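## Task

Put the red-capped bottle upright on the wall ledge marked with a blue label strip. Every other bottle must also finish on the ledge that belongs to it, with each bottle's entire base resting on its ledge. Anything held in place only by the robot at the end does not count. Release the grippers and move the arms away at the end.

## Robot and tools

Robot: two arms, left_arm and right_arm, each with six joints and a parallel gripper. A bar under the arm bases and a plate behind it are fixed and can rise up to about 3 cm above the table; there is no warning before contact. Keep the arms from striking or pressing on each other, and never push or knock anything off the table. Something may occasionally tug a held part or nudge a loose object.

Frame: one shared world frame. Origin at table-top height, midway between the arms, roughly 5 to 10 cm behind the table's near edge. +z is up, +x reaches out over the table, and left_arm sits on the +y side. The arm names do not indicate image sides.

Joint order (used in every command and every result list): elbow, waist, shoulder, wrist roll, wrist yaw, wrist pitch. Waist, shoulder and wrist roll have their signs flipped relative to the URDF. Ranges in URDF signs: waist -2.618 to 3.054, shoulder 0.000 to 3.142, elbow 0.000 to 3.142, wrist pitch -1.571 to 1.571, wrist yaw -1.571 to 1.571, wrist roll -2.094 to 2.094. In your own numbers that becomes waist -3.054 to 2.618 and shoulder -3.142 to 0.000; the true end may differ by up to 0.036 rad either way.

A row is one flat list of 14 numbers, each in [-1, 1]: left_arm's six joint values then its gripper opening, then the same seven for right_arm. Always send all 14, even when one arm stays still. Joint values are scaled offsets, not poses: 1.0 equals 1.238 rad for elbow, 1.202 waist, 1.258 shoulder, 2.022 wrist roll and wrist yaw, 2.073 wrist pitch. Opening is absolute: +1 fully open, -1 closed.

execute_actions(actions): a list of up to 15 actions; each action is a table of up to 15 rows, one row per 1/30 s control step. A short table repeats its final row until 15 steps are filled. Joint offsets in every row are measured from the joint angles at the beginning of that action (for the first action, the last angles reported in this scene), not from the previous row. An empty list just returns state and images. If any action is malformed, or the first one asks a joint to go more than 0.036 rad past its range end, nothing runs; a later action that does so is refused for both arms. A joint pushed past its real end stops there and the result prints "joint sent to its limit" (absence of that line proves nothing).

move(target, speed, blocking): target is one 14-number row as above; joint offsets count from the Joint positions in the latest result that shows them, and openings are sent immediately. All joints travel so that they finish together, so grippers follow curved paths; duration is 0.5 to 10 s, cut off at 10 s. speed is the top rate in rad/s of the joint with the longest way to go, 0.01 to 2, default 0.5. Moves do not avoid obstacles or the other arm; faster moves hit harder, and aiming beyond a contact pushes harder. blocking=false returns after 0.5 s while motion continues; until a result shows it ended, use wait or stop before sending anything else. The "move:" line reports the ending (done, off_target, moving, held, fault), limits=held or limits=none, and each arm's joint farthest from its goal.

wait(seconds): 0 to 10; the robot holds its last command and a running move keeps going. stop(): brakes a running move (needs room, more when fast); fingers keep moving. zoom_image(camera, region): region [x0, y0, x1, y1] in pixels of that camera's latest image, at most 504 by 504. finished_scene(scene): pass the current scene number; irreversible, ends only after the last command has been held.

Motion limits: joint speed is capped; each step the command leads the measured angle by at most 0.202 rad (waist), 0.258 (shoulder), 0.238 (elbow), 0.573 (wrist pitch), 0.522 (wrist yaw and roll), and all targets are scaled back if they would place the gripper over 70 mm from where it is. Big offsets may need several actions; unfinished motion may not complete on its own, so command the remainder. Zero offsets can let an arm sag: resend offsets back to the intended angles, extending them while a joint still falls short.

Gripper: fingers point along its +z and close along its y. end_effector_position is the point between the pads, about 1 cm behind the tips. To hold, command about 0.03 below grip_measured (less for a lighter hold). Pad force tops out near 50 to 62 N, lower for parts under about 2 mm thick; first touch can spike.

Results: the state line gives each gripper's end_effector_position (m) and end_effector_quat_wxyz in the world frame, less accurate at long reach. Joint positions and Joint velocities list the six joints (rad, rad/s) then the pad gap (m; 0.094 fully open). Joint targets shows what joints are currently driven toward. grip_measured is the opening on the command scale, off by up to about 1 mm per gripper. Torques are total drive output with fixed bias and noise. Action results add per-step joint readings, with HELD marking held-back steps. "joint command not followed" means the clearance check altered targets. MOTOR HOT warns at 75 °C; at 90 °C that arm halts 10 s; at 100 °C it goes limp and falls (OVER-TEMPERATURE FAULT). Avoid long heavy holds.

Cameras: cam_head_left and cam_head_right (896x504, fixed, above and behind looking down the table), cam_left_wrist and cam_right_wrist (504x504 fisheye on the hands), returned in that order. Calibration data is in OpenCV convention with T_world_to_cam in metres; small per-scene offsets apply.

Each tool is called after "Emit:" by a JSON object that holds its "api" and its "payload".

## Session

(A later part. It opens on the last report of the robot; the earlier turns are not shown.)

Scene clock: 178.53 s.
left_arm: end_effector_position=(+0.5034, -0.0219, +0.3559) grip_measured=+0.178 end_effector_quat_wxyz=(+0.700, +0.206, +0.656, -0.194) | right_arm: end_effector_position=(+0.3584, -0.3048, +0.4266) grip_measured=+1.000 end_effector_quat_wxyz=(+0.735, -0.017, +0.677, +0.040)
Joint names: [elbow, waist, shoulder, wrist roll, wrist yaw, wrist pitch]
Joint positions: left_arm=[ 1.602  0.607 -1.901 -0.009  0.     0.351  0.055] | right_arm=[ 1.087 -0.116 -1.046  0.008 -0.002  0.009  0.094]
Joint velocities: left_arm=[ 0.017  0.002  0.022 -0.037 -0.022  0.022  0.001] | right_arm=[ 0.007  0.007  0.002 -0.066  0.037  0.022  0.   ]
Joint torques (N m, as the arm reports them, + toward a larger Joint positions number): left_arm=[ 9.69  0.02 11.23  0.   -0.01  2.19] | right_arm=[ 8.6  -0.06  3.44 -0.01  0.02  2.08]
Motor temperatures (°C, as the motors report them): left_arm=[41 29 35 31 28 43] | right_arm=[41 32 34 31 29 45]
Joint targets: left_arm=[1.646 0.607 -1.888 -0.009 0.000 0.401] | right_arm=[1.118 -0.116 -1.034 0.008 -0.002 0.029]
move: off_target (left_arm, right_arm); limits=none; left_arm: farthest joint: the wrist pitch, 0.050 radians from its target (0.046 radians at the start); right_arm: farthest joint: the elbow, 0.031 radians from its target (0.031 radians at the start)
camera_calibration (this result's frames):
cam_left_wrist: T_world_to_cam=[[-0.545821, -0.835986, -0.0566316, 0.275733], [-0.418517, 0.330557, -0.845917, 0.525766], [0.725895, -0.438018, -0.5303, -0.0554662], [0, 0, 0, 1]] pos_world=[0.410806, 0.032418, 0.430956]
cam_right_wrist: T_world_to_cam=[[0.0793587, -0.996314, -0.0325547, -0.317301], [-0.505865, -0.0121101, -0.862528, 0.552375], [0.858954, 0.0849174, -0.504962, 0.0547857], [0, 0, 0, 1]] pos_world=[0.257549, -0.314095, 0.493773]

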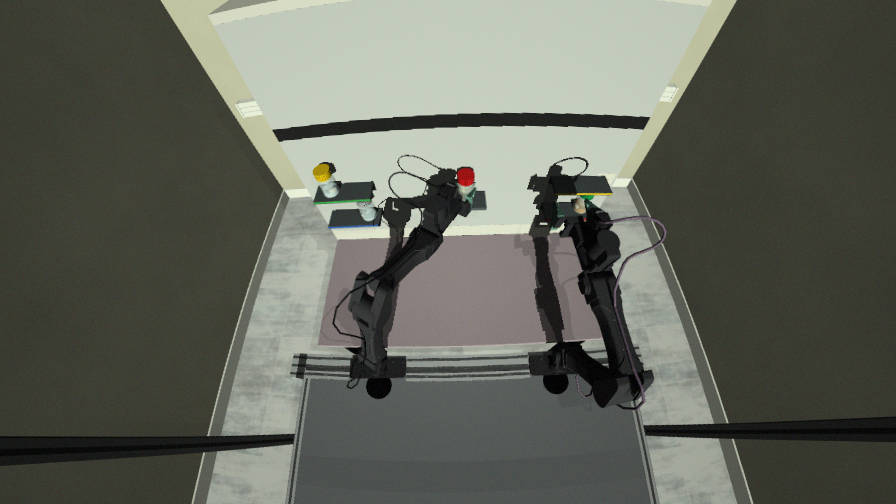

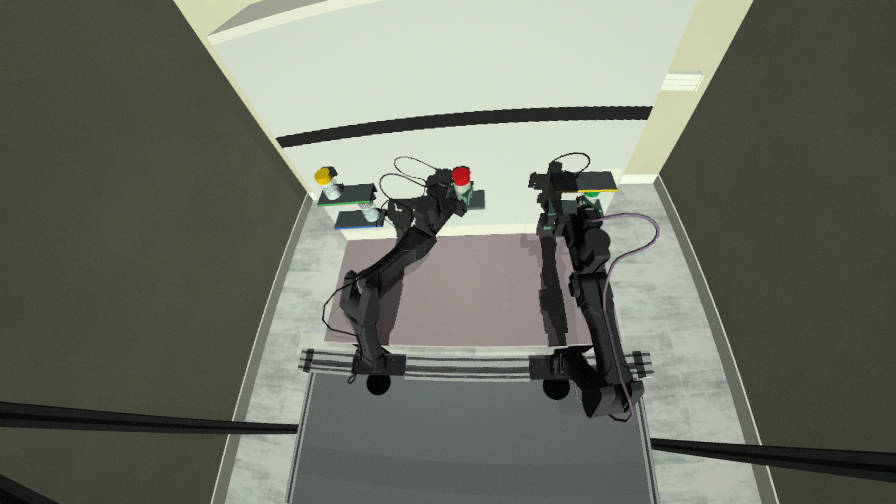

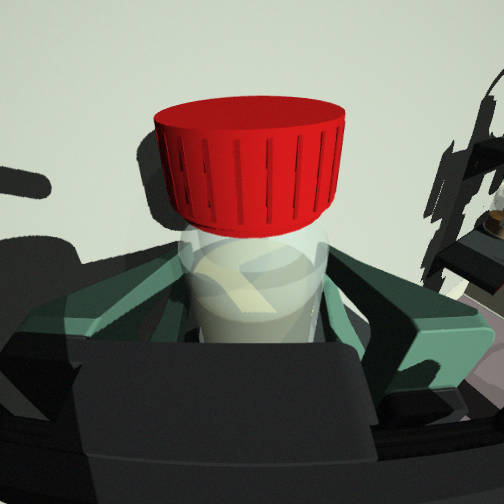

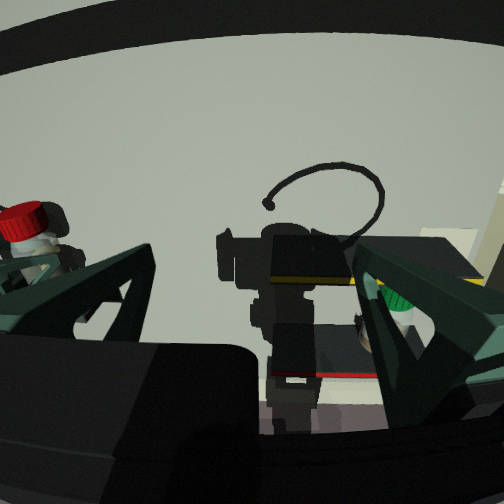

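Emit:
{"api": "move", "payload": {"target": [-0.793,0,0.77,0,0,0.028,0.1,0.025,0,0.01,0,0,0.01,1], "speed": 0.5}}

Emit:
{"api": "move", "payload": {"target": [0.015,-0.665,0,0,0,0.028,0.1,0.025,0,0.01,0,0,0.01,1], "speed": 0.5}}

Scene clock: 186.13 s.
left_arm: end_effector_position=(+0.3058, +0.1077, +0.2966) grip_measured=+0.178 end_effector_quat_wxyz=(+0.681, +0.211, +0.675, -0.188) | right_arm: end_effector_position=(+0.3585, -0.3048, +0.4259) grip_measured=+1.000 end_effector_quat_wxyz=(+0.734, -0.017, +0.678, +0.040)
Joint names: [elbow, waist, shoulder, wrist roll, wrist yaw, wrist pitch]
Joint positions: left_arm=[ 0.619  0.607 -0.965 -0.008 -0.001  0.342  0.055] | right_arm=[ 1.087 -0.116 -1.046  0.008 -0.002  0.006  0.094]
Joint velocities: left_arm=[-0.002  0.007  0.002  0.022 -0.022  0.007  0.   ] | right_arm=[ 0.007  0.007  0.002 -0.022 -0.037 -0.007  0.   ]
Joint torques (N m, as the arm reports them, + toward a larger Joint positions number): left_arm=[ 6.79  0.02  4.69 -0.01 -0.01  2.37] | right_arm=[ 8.65 -0.01  3.51  0.02  0.02  2.11]
Motor temperatures (°C, as the motors report them): left_arm=[41 29 36 31 28 45] | right_arm=[41 32 33 31 29 45]
Joint targets: left_arm=[0.620 0.607 -0.932 -0.009 0.000 0.409] | right_arm=[1.118 -0.116 -1.034 0.008 -0.002 0.030]
move: off_target (left_arm, right_arm); limits=none; left_arm: farthest joint: the wrist pitch, 0.067 radians from its target (0.058 radians at the start); right_arm: farthest joint: the elbow, 0.031 radians from its target (0.031 radians at the start)
camera_calibration (this result's frames):
cam_left_wrist: T_world_to_cam=[[-0.546669, -0.83553, -0.055164, 0.272642], [-0.458889, 0.354043, -0.814908, 0.350624], [0.70041, -0.420171, -0.57696, 0.133076], [0, 0, 0, 1]] pos_world=[0.216734, 0.159579, 0.377546]
cam_right_wrist: T_world_to_cam=[[0.0793732, -0.996313, -0.0325505, -0.317304], [-0.508483, -0.0123802, -0.860983, 0.551951], [0.857406, 0.0848904, -0.507591, 0.0560171], [0, 0, 0, 1]] pos_world=[0.257814, -0.314057, 0.493326]

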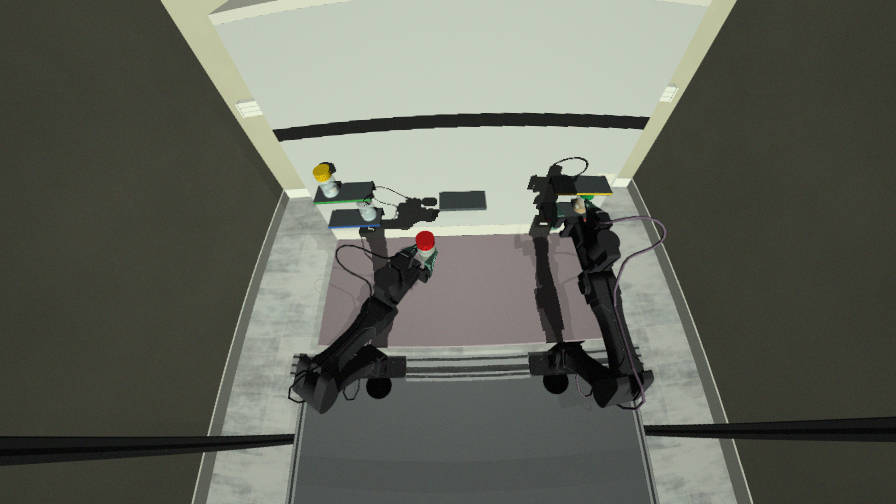

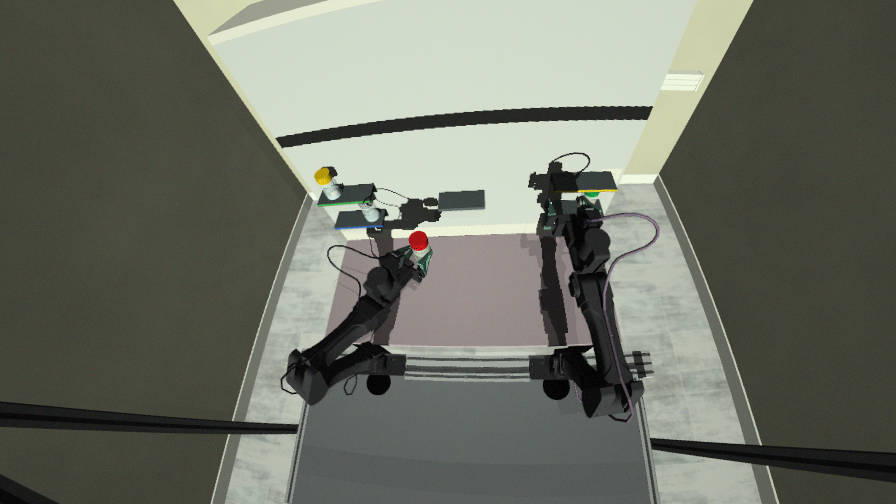

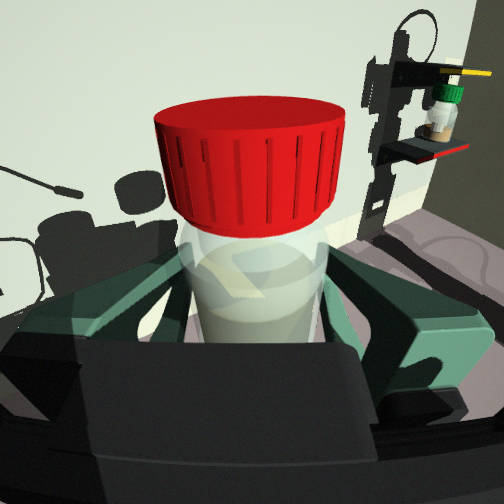

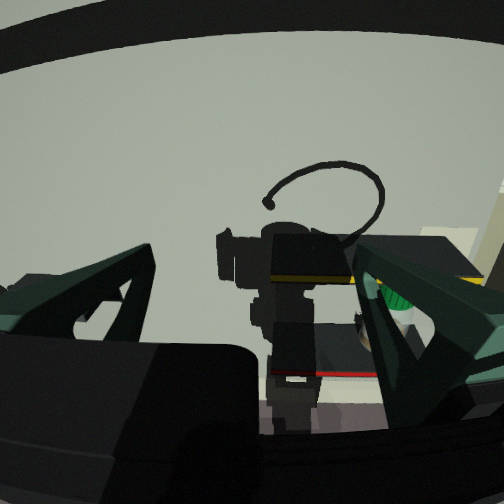

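Scene clock: 188.10 s.
left_arm: end_effector_position=(+0.3553, +0.3873, +0.3010) grip_measured=+0.178 end_effector_quat_wxyz=(+0.705, -0.068, +0.701, +0.085) | right_arm: end_effector_position=(+0.3585, -0.3048, +0.4250) grip_measured=+1.000 end_effector_quat_wxyz=(+0.733, -0.017, +0.679, +0.040)
Joint names: [elbow, waist, shoulder, wrist roll, wrist yaw, wrist pitch]
Joint positions: left_arm=[ 0.619 -0.183 -0.965 -0.008 -0.001  0.334  0.055] | right_arm=[ 1.087 -0.116 -1.046  0.008 -0.002  0.002  0.094]
Joint velocities: left_arm=[ 0.002 -0.002  0.007  0.022  0.007  0.007  0.   ] | right_arm=[ 0.012  0.012 -0.002 -0.007  0.081  0.051  0.   ]
Joint torques (N m, as the arm reports them, + toward a larger Joint positions number): left_arm=[ 7.98 -0.82  2.15  0.    0.    2.36] | right_arm=[ 8.65 -0.04  3.46  0.    0.04  2.13]
Motor temperatures (°C, as the motors report them): left_arm=[41 29 36 31 28 45] | right_arm=[41 32 33 31 29 45]
Joint targets: left_arm=[0.637 -0.193 -0.965 -0.008 -0.001 0.400] | right_arm=[1.118 -0.116 -1.034 0.008 -0.002 0.026]
move: off_target (left_arm, right_arm); limits=none; left_arm: farthest joint: the wrist pitch, 0.066 radians from its target (0.058 radians at the start); right_arm: farthest joint: the elbow, 0.031 radians from its target (0.031 radians at the start)
camera_calibration (this result's frames):
cam_left_wrist: T_world_to_cam=[[0.209652, -0.976728, -0.0452652, 0.31659], [-0.565256, -0.0832963, -0.820699, 0.48687], [0.79783, 0.197648, -0.569564, -0.0577406], [0, 0, 0, 1]] pos_world=[0.2549, 0.361189, 0.381017]
cam_right_wrist: T_world_to_cam=[[0.0793896, -0.996312, -0.0325459, -0.317308], [-0.511423, -0.0126839, -0.859236, 0.551471], [0.855654, 0.084859, -0.510544, 0.0574009], [0, 0, 0, 1]] pos_world=[0.258111, -0.314014, 0.492822]

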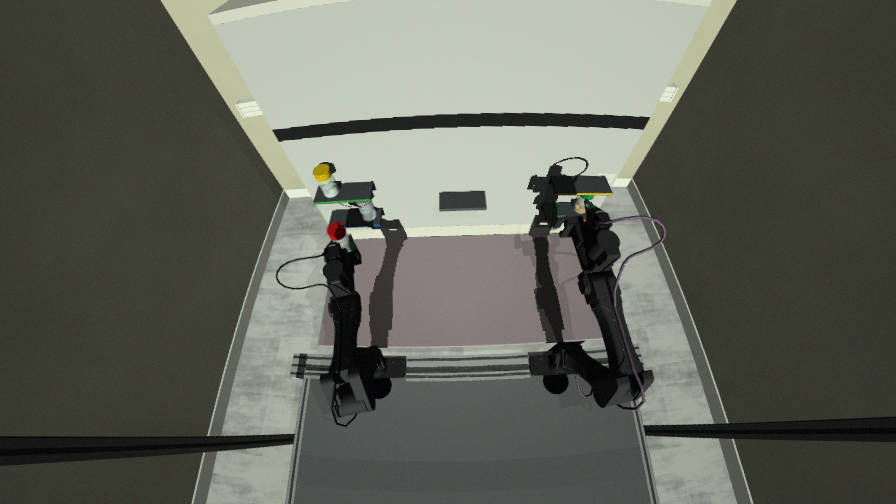

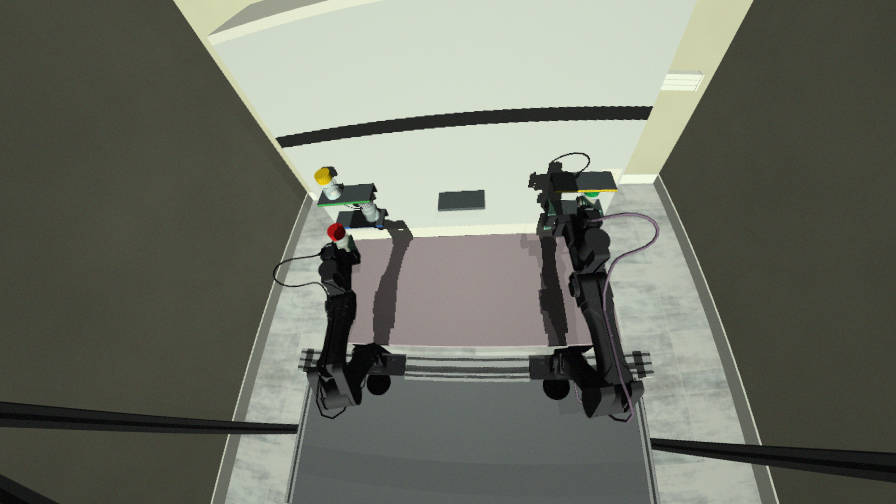

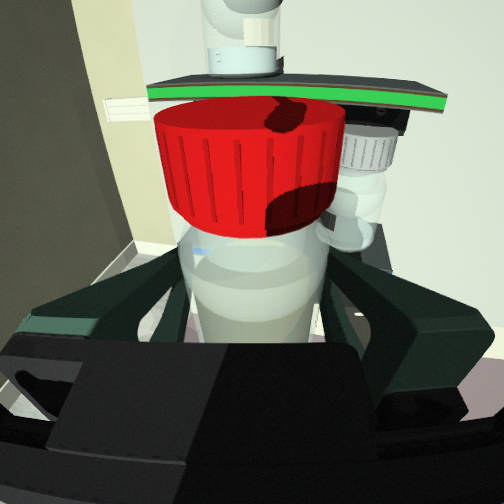

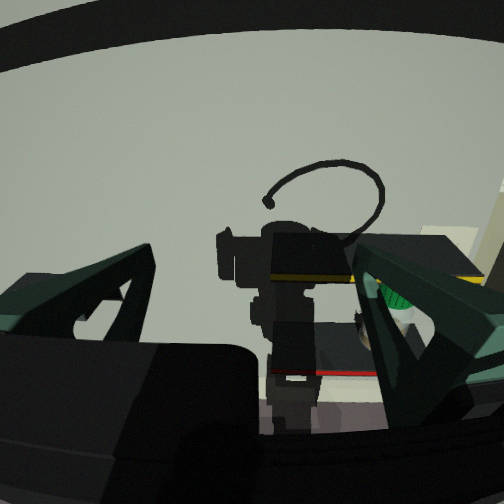

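Emit:
{"api": "move", "payload": {"target": [-0.044,0,-0.03,0,0,0.086,0.1,0.025,0,0.01,0,0,0.012,1], "speed": 0.25}}

Scene clock: 211.33 s.
left_arm: end_effector_position=(+0.3597, +0.3885, +0.2899) grip_measured=+0.178 end_effector_quat_wxyz=(+0.713, -0.067, +0.693, +0.086) | right_arm: end_effector_position=(+0.3585, -0.3048, +0.4253) grip_measured=+1.000 end_effector_quat_wxyz=(+0.733, -0.017, +0.679, +0.040)
Joint names: [elbow, waist, shoulder, wrist roll, wrist yaw, wrist pitch]
Joint positions: left_arm=[ 0.565 -0.183 -0.999 -0.008 -0.001  0.445  0.055] | right_arm=[ 1.087 -0.116 -1.046  0.008 -0.002  0.004  0.094]
Joint velocities: left_arm=[ 0.007  0.012  0.007  0.007  0.022 -0.066  0.   ] | right_arm=[-0.017  0.012  0.002 -0.051 -0.007 -0.051  0.   ]
Joint torques (N m, as the arm reports them, + toward a larger Joint positions number): left_arm=[ 6.59 -0.01  2.09  0.   -0.01  2.34] | right_arm=[ 8.63 -0.04  3.47  0.01  0.03  2.12]
Motor temperatures (°C, as the motors report them): left_arm=[40 29 32 31 28 48] | right_arm=[42 32 33 31 29 45]
Joint targets: left_arm=[0.564 -0.183 -1.002 -0.008 -0.001 0.512] | right_arm=[1.118 -0.116 -1.034 0.008 -0.002 0.027]
move: off_target (left_arm, right_arm); limits=none; left_arm: farthest joint: the wrist pitch, 0.067 radians from its target (0.178 radians at the start); right_arm: farthest joint: the elbow, 0.031 radians from its target (0.031 radians at the start)
camera_calibration (this result's frames):
cam_left_wrist: T_world_to_cam=[[0.210323, -0.976579, -0.0453705, 0.316016], [-0.546486, -0.0789607, -0.833737, 0.475678], [0.810628, 0.200148, -0.550294, -0.0789454], [0, 0, 0, 1]] pos_world=[0.257482, 0.361975, 0.367485]
cam_right_wrist: T_world_to_cam=[[0.0793841, -0.996313, -0.0325474, -0.317307], [-0.510444, -0.0125826, -0.859819, 0.551632], [0.856239, 0.0848696, -0.50956, 0.0569398], [0, 0, 0, 1]] pos_world=[0.258012, -0.314028, 0.49299]

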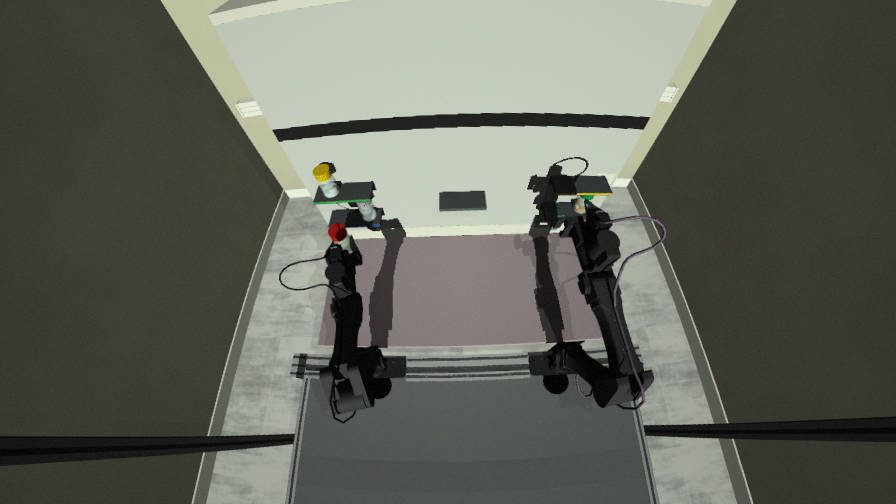

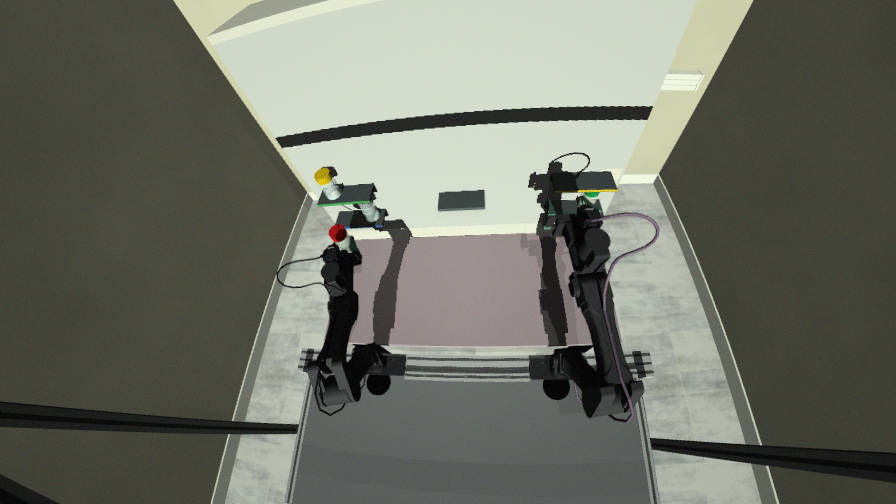

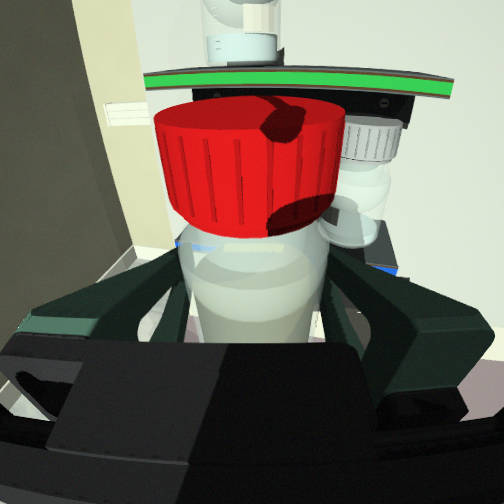

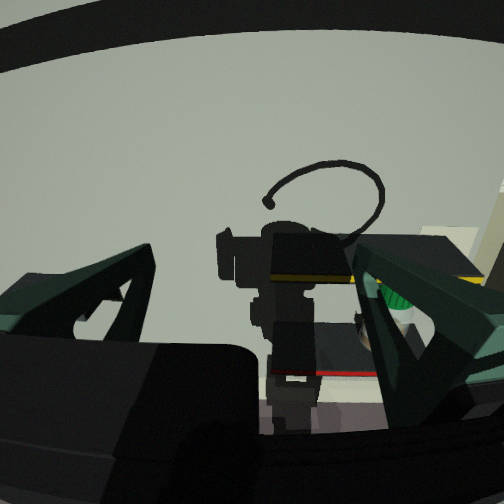

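Emit:
{"api": "move", "payload": {"target": [0.16,0,-0.255,0,0,0.112,0.1,0.025,0,0.01,0,0,0.012,1], "speed": 0.2}}

Emit:
{"api": "zoom_image", "payload": {"camera": "cam_head_left", "region": [290,150,420,260]}}

Scene clock: 221.63 s.
left_arm: end_effector_position=(+0.4239, +0.4027, +0.2827) grip_measured=+0.178 end_effector_quat_wxyz=(+0.712, -0.067, +0.694, +0.086) | right_arm: end_effector_position=(+0.3585, -0.3048, +0.4256) grip_measured=+1.000 end_effector_quat_wxyz=(+0.734, -0.017, +0.678, +0.040)
Joint names: [elbow, waist, shoulder, wrist roll, wrist yaw, wrist pitch]
Joint positions: left_arm=[ 0.716 -0.183 -1.32  -0.008 -0.001  0.611  0.055] | right_arm=[ 1.087 -0.116 -1.046  0.008 -0.002  0.005  0.094]
Joint velocities: left_arm=[-0.002  0.017  0.002  0.022 -0.051 -0.007  0.001] | right_arm=[-0.017  0.002 -0.012 -0.007 -0.007 -0.007  0.   ]
Joint torques (N m, as the arm reports them, + toward a larger Joint positions number): left_arm=[ 9.64  0.    4.81  0.   -0.01  2.36] | right_arm=[8.65 0.02 3.51 0.01 0.03 2.12]
Motor temperatures (°C, as the motors report them): left_arm=[40 29 31 31 28 49] | right_arm=[42 32 33 31 29 45]
Joint targets: left_arm=[0.763 -0.183 -1.320 -0.008 -0.001 0.678] | right_arm=[1.118 -0.116 -1.034 0.008 -0.002 0.028]
move: off_target (left_arm, right_arm); limits=none; left_arm: farthest joint: the wrist pitch, 0.066 radians from its target (0.231 radians at the start); right_arm: farthest joint: the elbow, 0.031 radians from its target (0.031 radians at the start)
camera_calibration (this result's frames):
cam_left_wrist: T_world_to_cam=[[0.210201, -0.976606, -0.0453527, 0.316136], [-0.549893, -0.0797468, -0.831419, 0.507023], [0.808352, 0.199705, -0.553791, -0.135648], [0, 0, 0, 1]] pos_world=[0.322007, 0.376264, 0.360766]
cam_right_wrist: T_world_to_cam=[[0.0793787, -0.996313, -0.032549, -0.317305], [-0.509464, -0.0124814, -0.860402, 0.551792], [0.856823, 0.08488, -0.508576, 0.0564786], [0, 0, 0, 1]] pos_world=[0.257913, -0.314042, 0.493158]

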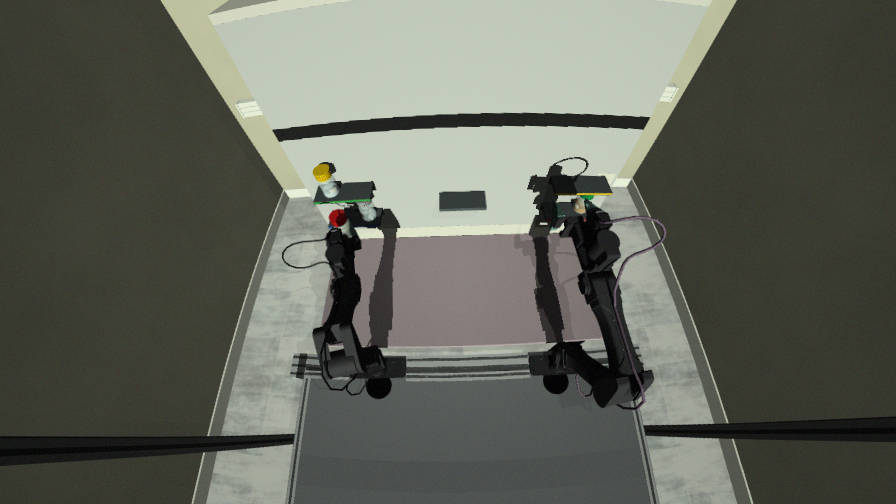

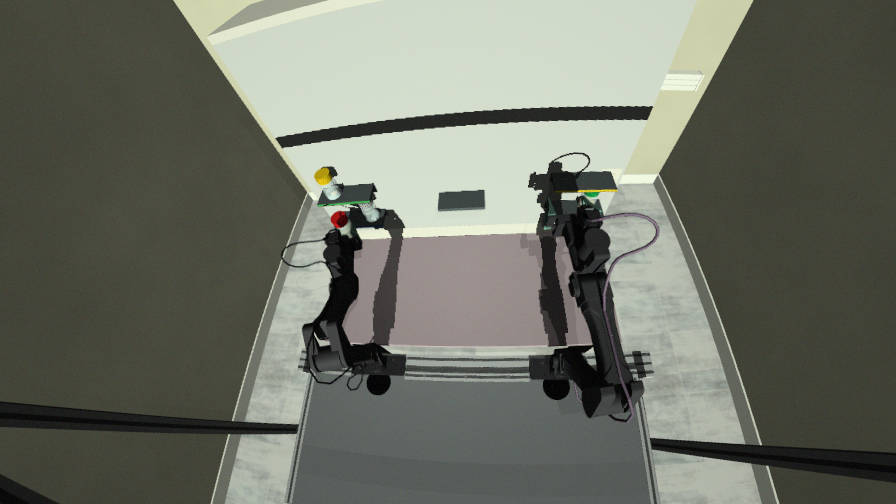

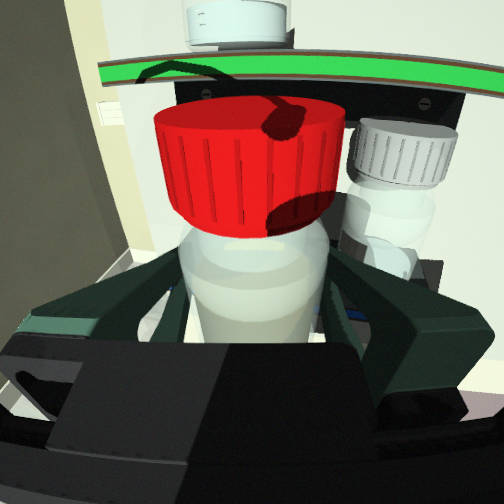

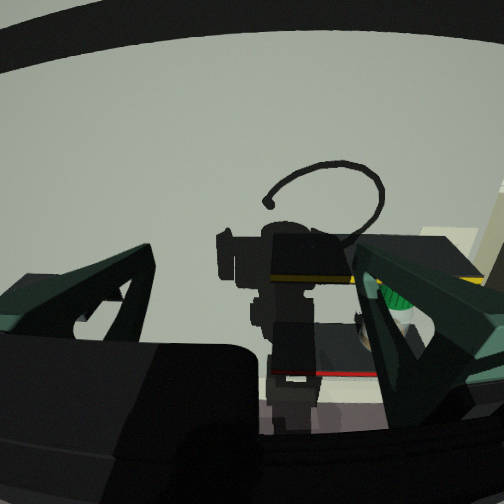

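Region (290, 150, 420, 260) of cam_head_left's 896x504 image, scaled by 3.877, with more detail than that image has; it fills the top 426 rows of this view, and the rest is white.

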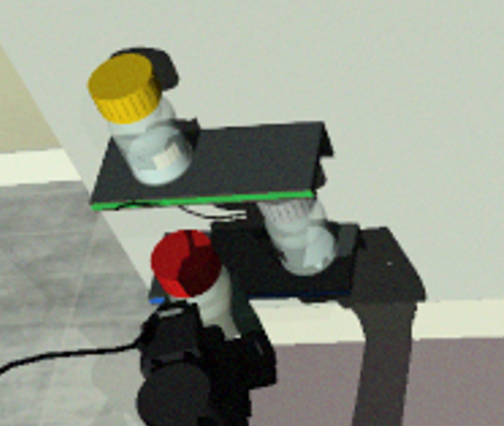

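Emit:
{"api": "move", "payload": {"target": [0.275,-0.025,-0.264,0,0,0.052,0.1,0.025,0,0.01,0,0,0.012,1], "speed": 0.15}}

Emit:
{"api": "zoom_image", "payload": {"camera": "cam_head_left", "region": [290,150,420,260]}}

Scene clock: 240.57 s.
left_arm: end_effector_position=(+0.5041, +0.4287, +0.2817) grip_measured=+0.178 end_effector_quat_wxyz=(+0.711, -0.073, +0.694, +0.092) | right_arm: end_effector_position=(+0.3585, -0.3048, +0.4259) grip_measured=+1.000 end_effector_quat_wxyz=(+0.734, -0.017, +0.678, +0.040)
Joint names: [elbow, waist, shoulder, wrist roll, wrist yaw, wrist pitch]
Joint positions: left_arm=[ 1.01  -0.199 -1.656 -0.008 -0.001  0.653  0.055] | right_arm=[ 1.087 -0.116 -1.046  0.008 -0.002  0.006  0.094]
Joint velocities: left_arm=[-0.002  0.032 -0.002 -0.022 -0.022 -0.022 -0.001] | right_arm=[-0.017  0.022  0.022  0.007  0.022 -0.037  0.   ]
Joint torques (N m, as the arm reports them, + toward a larger Joint positions number): left_arm=[ 9.55 -1.26  7.98  0.   -0.01  2.36] | right_arm=[ 8.67 -0.02  3.45  0.01  0.02  2.14]
Motor temperatures (°C, as the motors report them): left_arm=[42 29 32 31 28 50] | right_arm=[42 32 33 31 29 45]
Joint targets: left_arm=[1.056 -0.213 -1.653 -0.008 -0.001 0.719] | right_arm=[1.118 -0.116 -1.034 0.008 -0.002 0.030]
move: off_target (left_arm, right_arm); limits=none; left_arm: farthest joint: the wrist pitch, 0.066 radians from its target (0.107 radians at the start); right_arm: farthest joint: the elbow, 0.031 radians from its target (0.031 radians at the start)
camera_calibration (this result's frames):
cam_left_wrist: T_world_to_cam=[[0.225426, -0.973219, -0.0450249, 0.315418], [-0.549243, -0.0887784, -0.830933, 0.555749], [0.804683, 0.212043, -0.554547, -0.20952], [0, 0, 0, 1]] pos_world=[0.402735, 0.400737, 0.359803]
cam_right_wrist: T_world_to_cam=[[0.0793732, -0.996313, -0.0325505, -0.317304], [-0.508483, -0.0123802, -0.860983, 0.551951], [0.857406, 0.0848904, -0.507591, 0.0560171], [0, 0, 0, 1]] pos_world=[0.257814, -0.314057, 0.493326]

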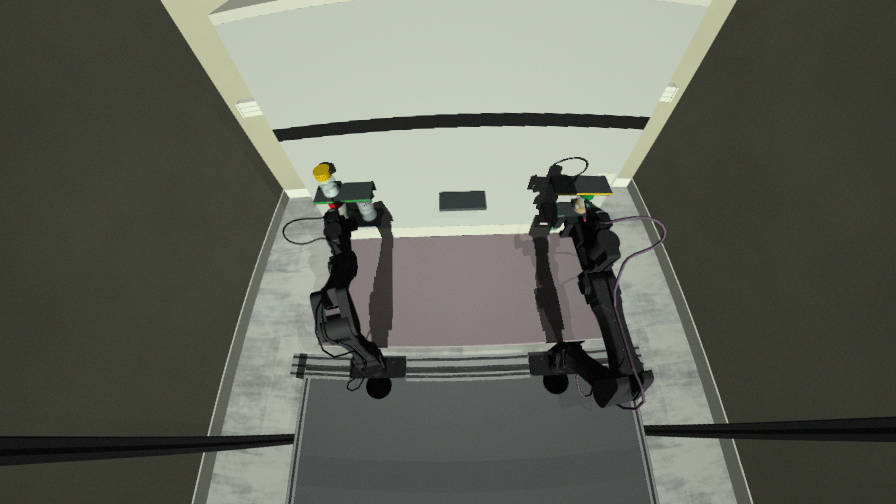

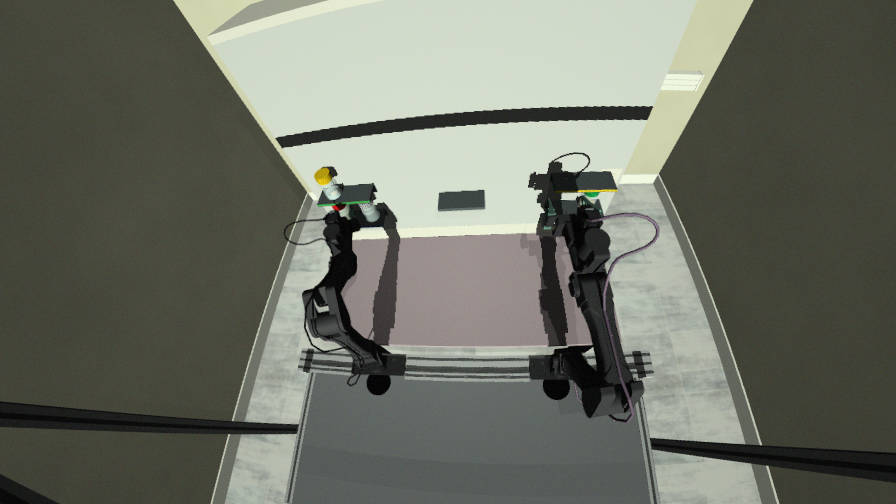

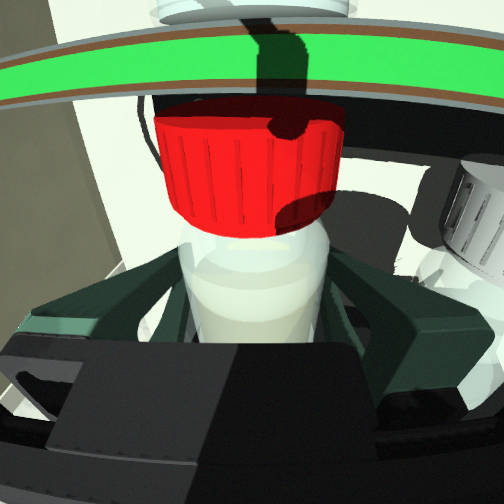

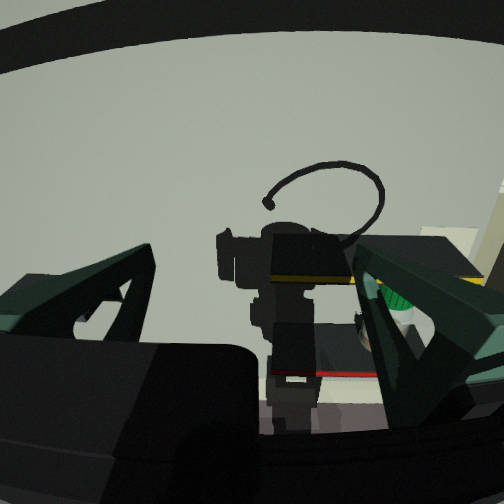

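Region (290, 150, 420, 260) of cam_head_left's 896x504 image, scaled by 3.877, with more detail than that image has; it fills the top 426 rows of this view, and the rest is white.

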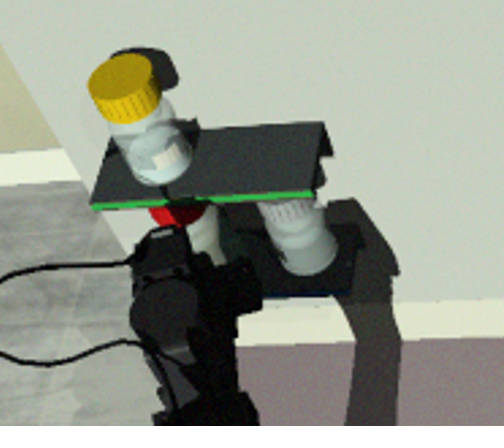

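Emit:
{"api": "move", "payload": {"target": [-0.028,0,0,0,0,0.05,0.1,0.025,0,0.01,0,0,0.012,1], "speed": 0.05}}

Scene clock: 250.53 s.
left_arm: end_effector_position=(+0.5009, +0.4281, +0.2753) grip_measured=+0.178 end_effector_quat_wxyz=(+0.712, -0.073, +0.692, +0.092) | right_arm: end_effector_position=(+0.3584, -0.3048, +0.4262) grip_measured=+1.000 end_effector_quat_wxyz=(+0.734, -0.017, +0.677, +0.040)
Joint names: [elbow, waist, shoulder, wrist roll, wrist yaw, wrist pitch]
Joint positions: left_arm=[ 0.977 -0.199 -1.656 -0.008 -0.001  0.69   0.055] | right_arm=[ 1.087 -0.116 -1.046  0.008 -0.002  0.007  0.094]
Joint velocities: left_arm=[-0.002  0.007  0.007  0.007  0.007  0.051  0.001] | right_arm=[-0.002  0.012 -0.002  0.007 -0.022 -0.066  0.   ]
Joint torques (N m, as the arm reports them, + toward a larger Joint positions number): left_arm=[ 6.13  0.    7.61  0.   -0.01  2.37] | right_arm=[ 8.64 -0.03  3.45  0.02  0.02  2.13]
Motor temperatures (°C, as the motors report them): left_arm=[42 29 34 31 28 51] | right_arm=[42 32 32 31 29 45]
Joint targets: left_arm=[0.975 -0.199 -1.656 -0.008 -0.001 0.757] | right_arm=[1.118 -0.116 -1.034 0.008 -0.002 0.031]
move: off_target (left_arm, right_arm); limits=none; left_arm: farthest joint: the wrist pitch, 0.066 radians from its target (0.103 radians at the start); right_arm: farthest joint: the elbow, 0.031 radians from its target (0.031 radians at the start)
camera_calibration (this result's frames):
cam_left_wrist: T_world_to_cam=[[0.225568, -0.973185, -0.045046, 0.315135], [-0.545233, -0.0877877, -0.833675, 0.546948], [0.807366, 0.212611, -0.550415, -0.213062], [0, 0, 0, 1]] pos_world=[0.399149, 0.399999, 0.3529]
cam_right_wrist: T_world_to_cam=[[0.0793678, -0.996314, -0.0325521, -0.317303], [-0.507502, -0.0122789, -0.861563, 0.552111], [0.857987, 0.0849006, -0.506606, 0.0555555], [0, 0, 0, 1]] pos_world=[0.257715, -0.314071, 0.493494]

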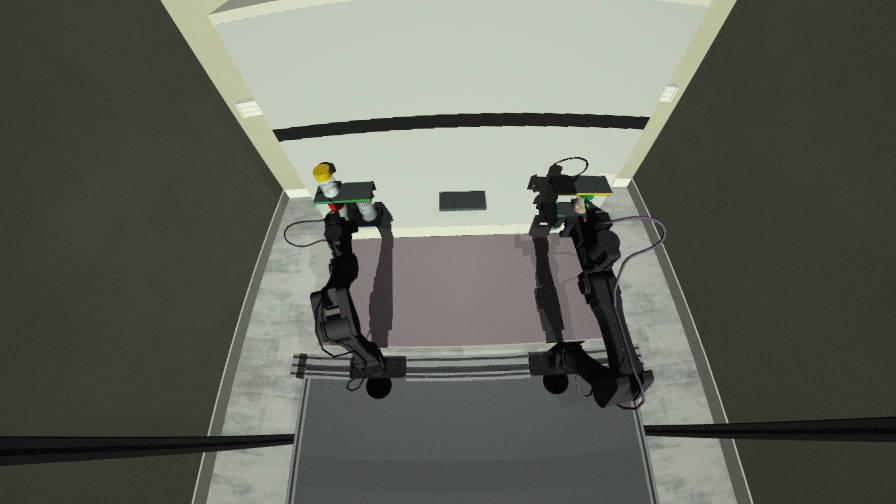

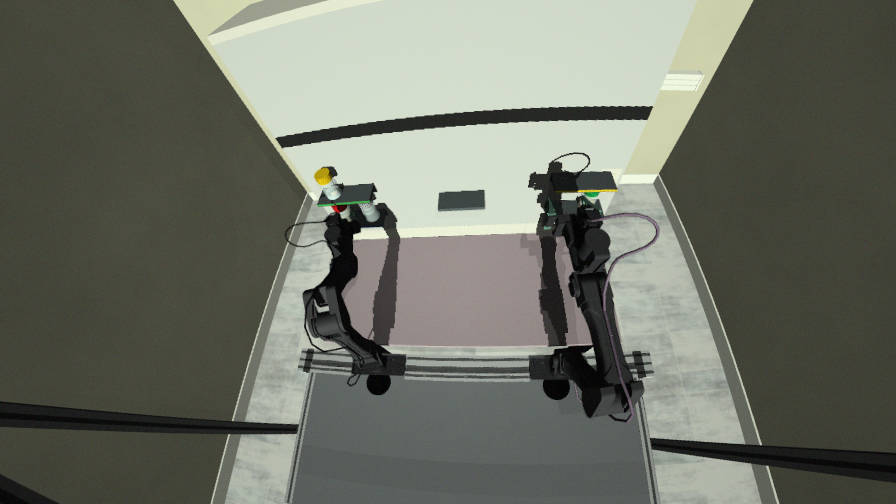

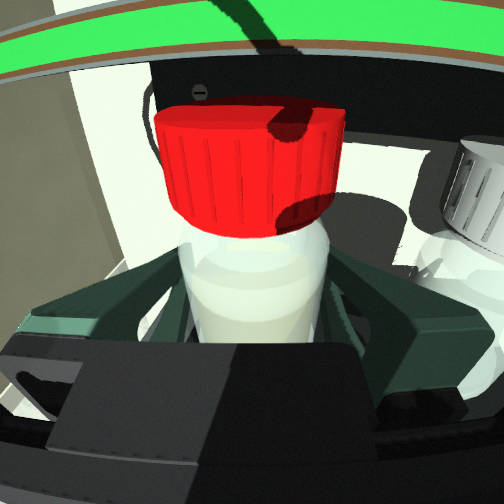

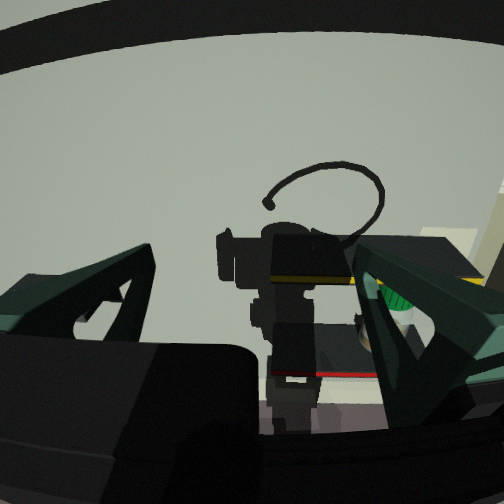

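Emit:
{"api": "move", "payload": {"target": [-0.022,0,-0.016,0,0,0.051,0.1,0.025,0,0.01,0,0,0.012,1], "speed": 0.05}}

Scene clock: 259.67 s.
left_arm: end_effector_position=(+0.5023, +0.4285, +0.2662) grip_measured=+0.178 end_effector_quat_wxyz=(+0.713, -0.073, +0.691, +0.092) | right_arm: end_effector_position=(+0.3584, -0.3048, +0.4264) grip_measured=+1.000 end_effector_quat_wxyz=(+0.735, -0.017, +0.677, +0.040)
Joint names: [elbow, waist, shoulder, wrist roll, wrist yaw, wrist pitch]
Joint positions: left_arm=[ 0.959 -0.199 -1.678 -0.008 -0.001  0.732  0.055] | right_arm=[ 1.087 -0.116 -1.046  0.008 -0.002  0.008  0.094]
Joint velocities: left_arm=[ 0.012 -0.007  0.012  0.081  0.007  0.007  0.001] | right_arm=[ 0.017 -0.007  0.012 -0.007  0.007  0.022  0.   ]
Joint torques (N m, as the arm reports them, + toward a larger Joint positions number): left_arm=[ 5.54  0.    7.84  0.   -0.01  2.33] | right_arm=[ 8.64 -0.04  3.52  0.    0.03  2.15]
Motor temperatures (°C, as the motors report them): left_arm=[41 29 34 31 28 51] | right_arm=[42 32 32 31 29 45]
Joint targets: left_arm=[0.950 -0.199 -1.677 -0.008 -0.001 0.796] | right_arm=[1.118 -0.116 -1.034 0.008 -0.002 0.032]
move: off_target (left_arm, right_arm); limits=none; left_arm: farthest joint: the wrist pitch, 0.064 radians from its target (0.105 radians at the start); right_arm: farthest joint: the elbow, 0.031 radians from its target (0.031 radians at the start)
camera_calibration (this result's frames):
cam_left_wrist: T_world_to_cam=[[0.225612, -0.973175, -0.0450524, 0.314847], [-0.543997, -0.0874823, -0.834514, 0.539622], [0.808187, 0.212785, -0.549141, -0.22013], [0, 0, 0, 1]] pos_world=[0.400426, 0.400448, 0.343624]
cam_right_wrist: T_world_to_cam=[[0.0793623, -0.996314, -0.0325537, -0.317302], [-0.50652, -0.0121776, -0.862142, 0.552269], [0.858568, 0.0849107, -0.50562, 0.0550937], [0, 0, 0, 1]] pos_world=[0.257616, -0.314085, 0.493662]

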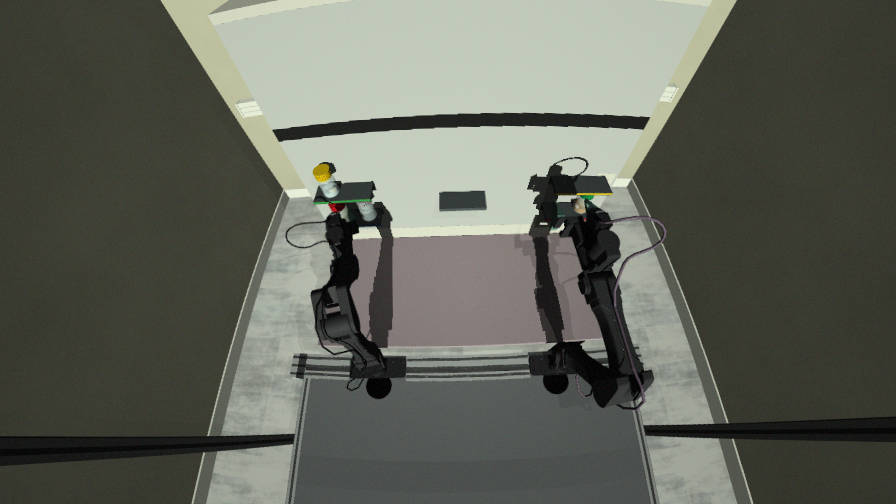

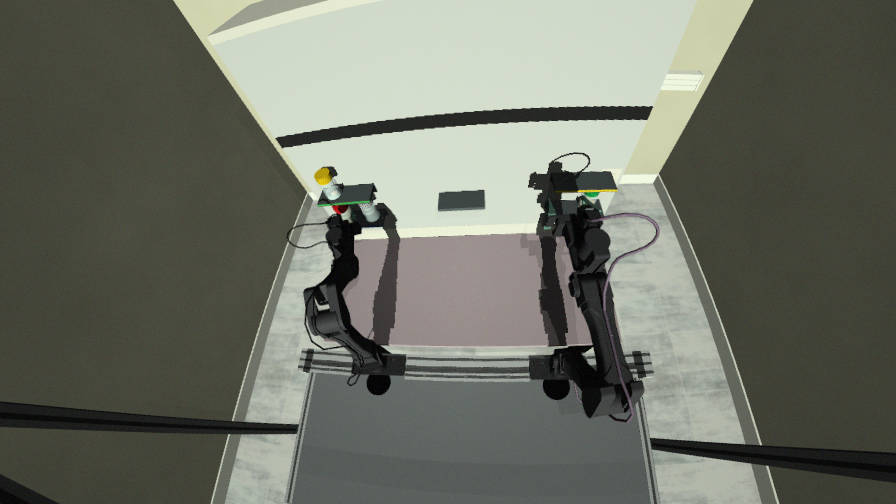

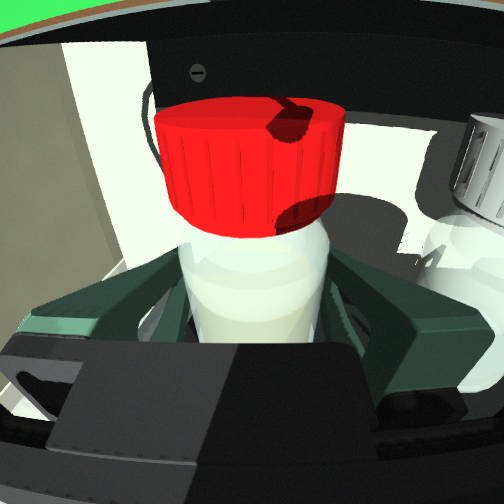

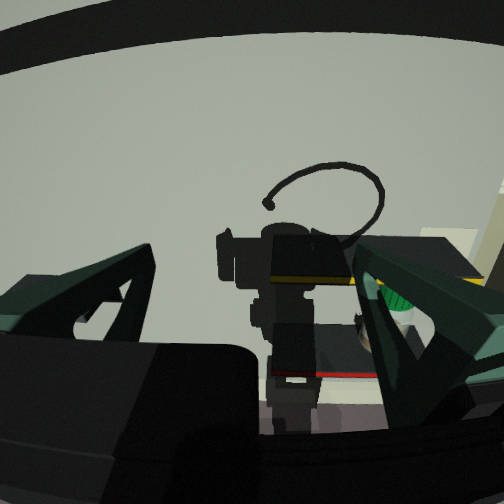

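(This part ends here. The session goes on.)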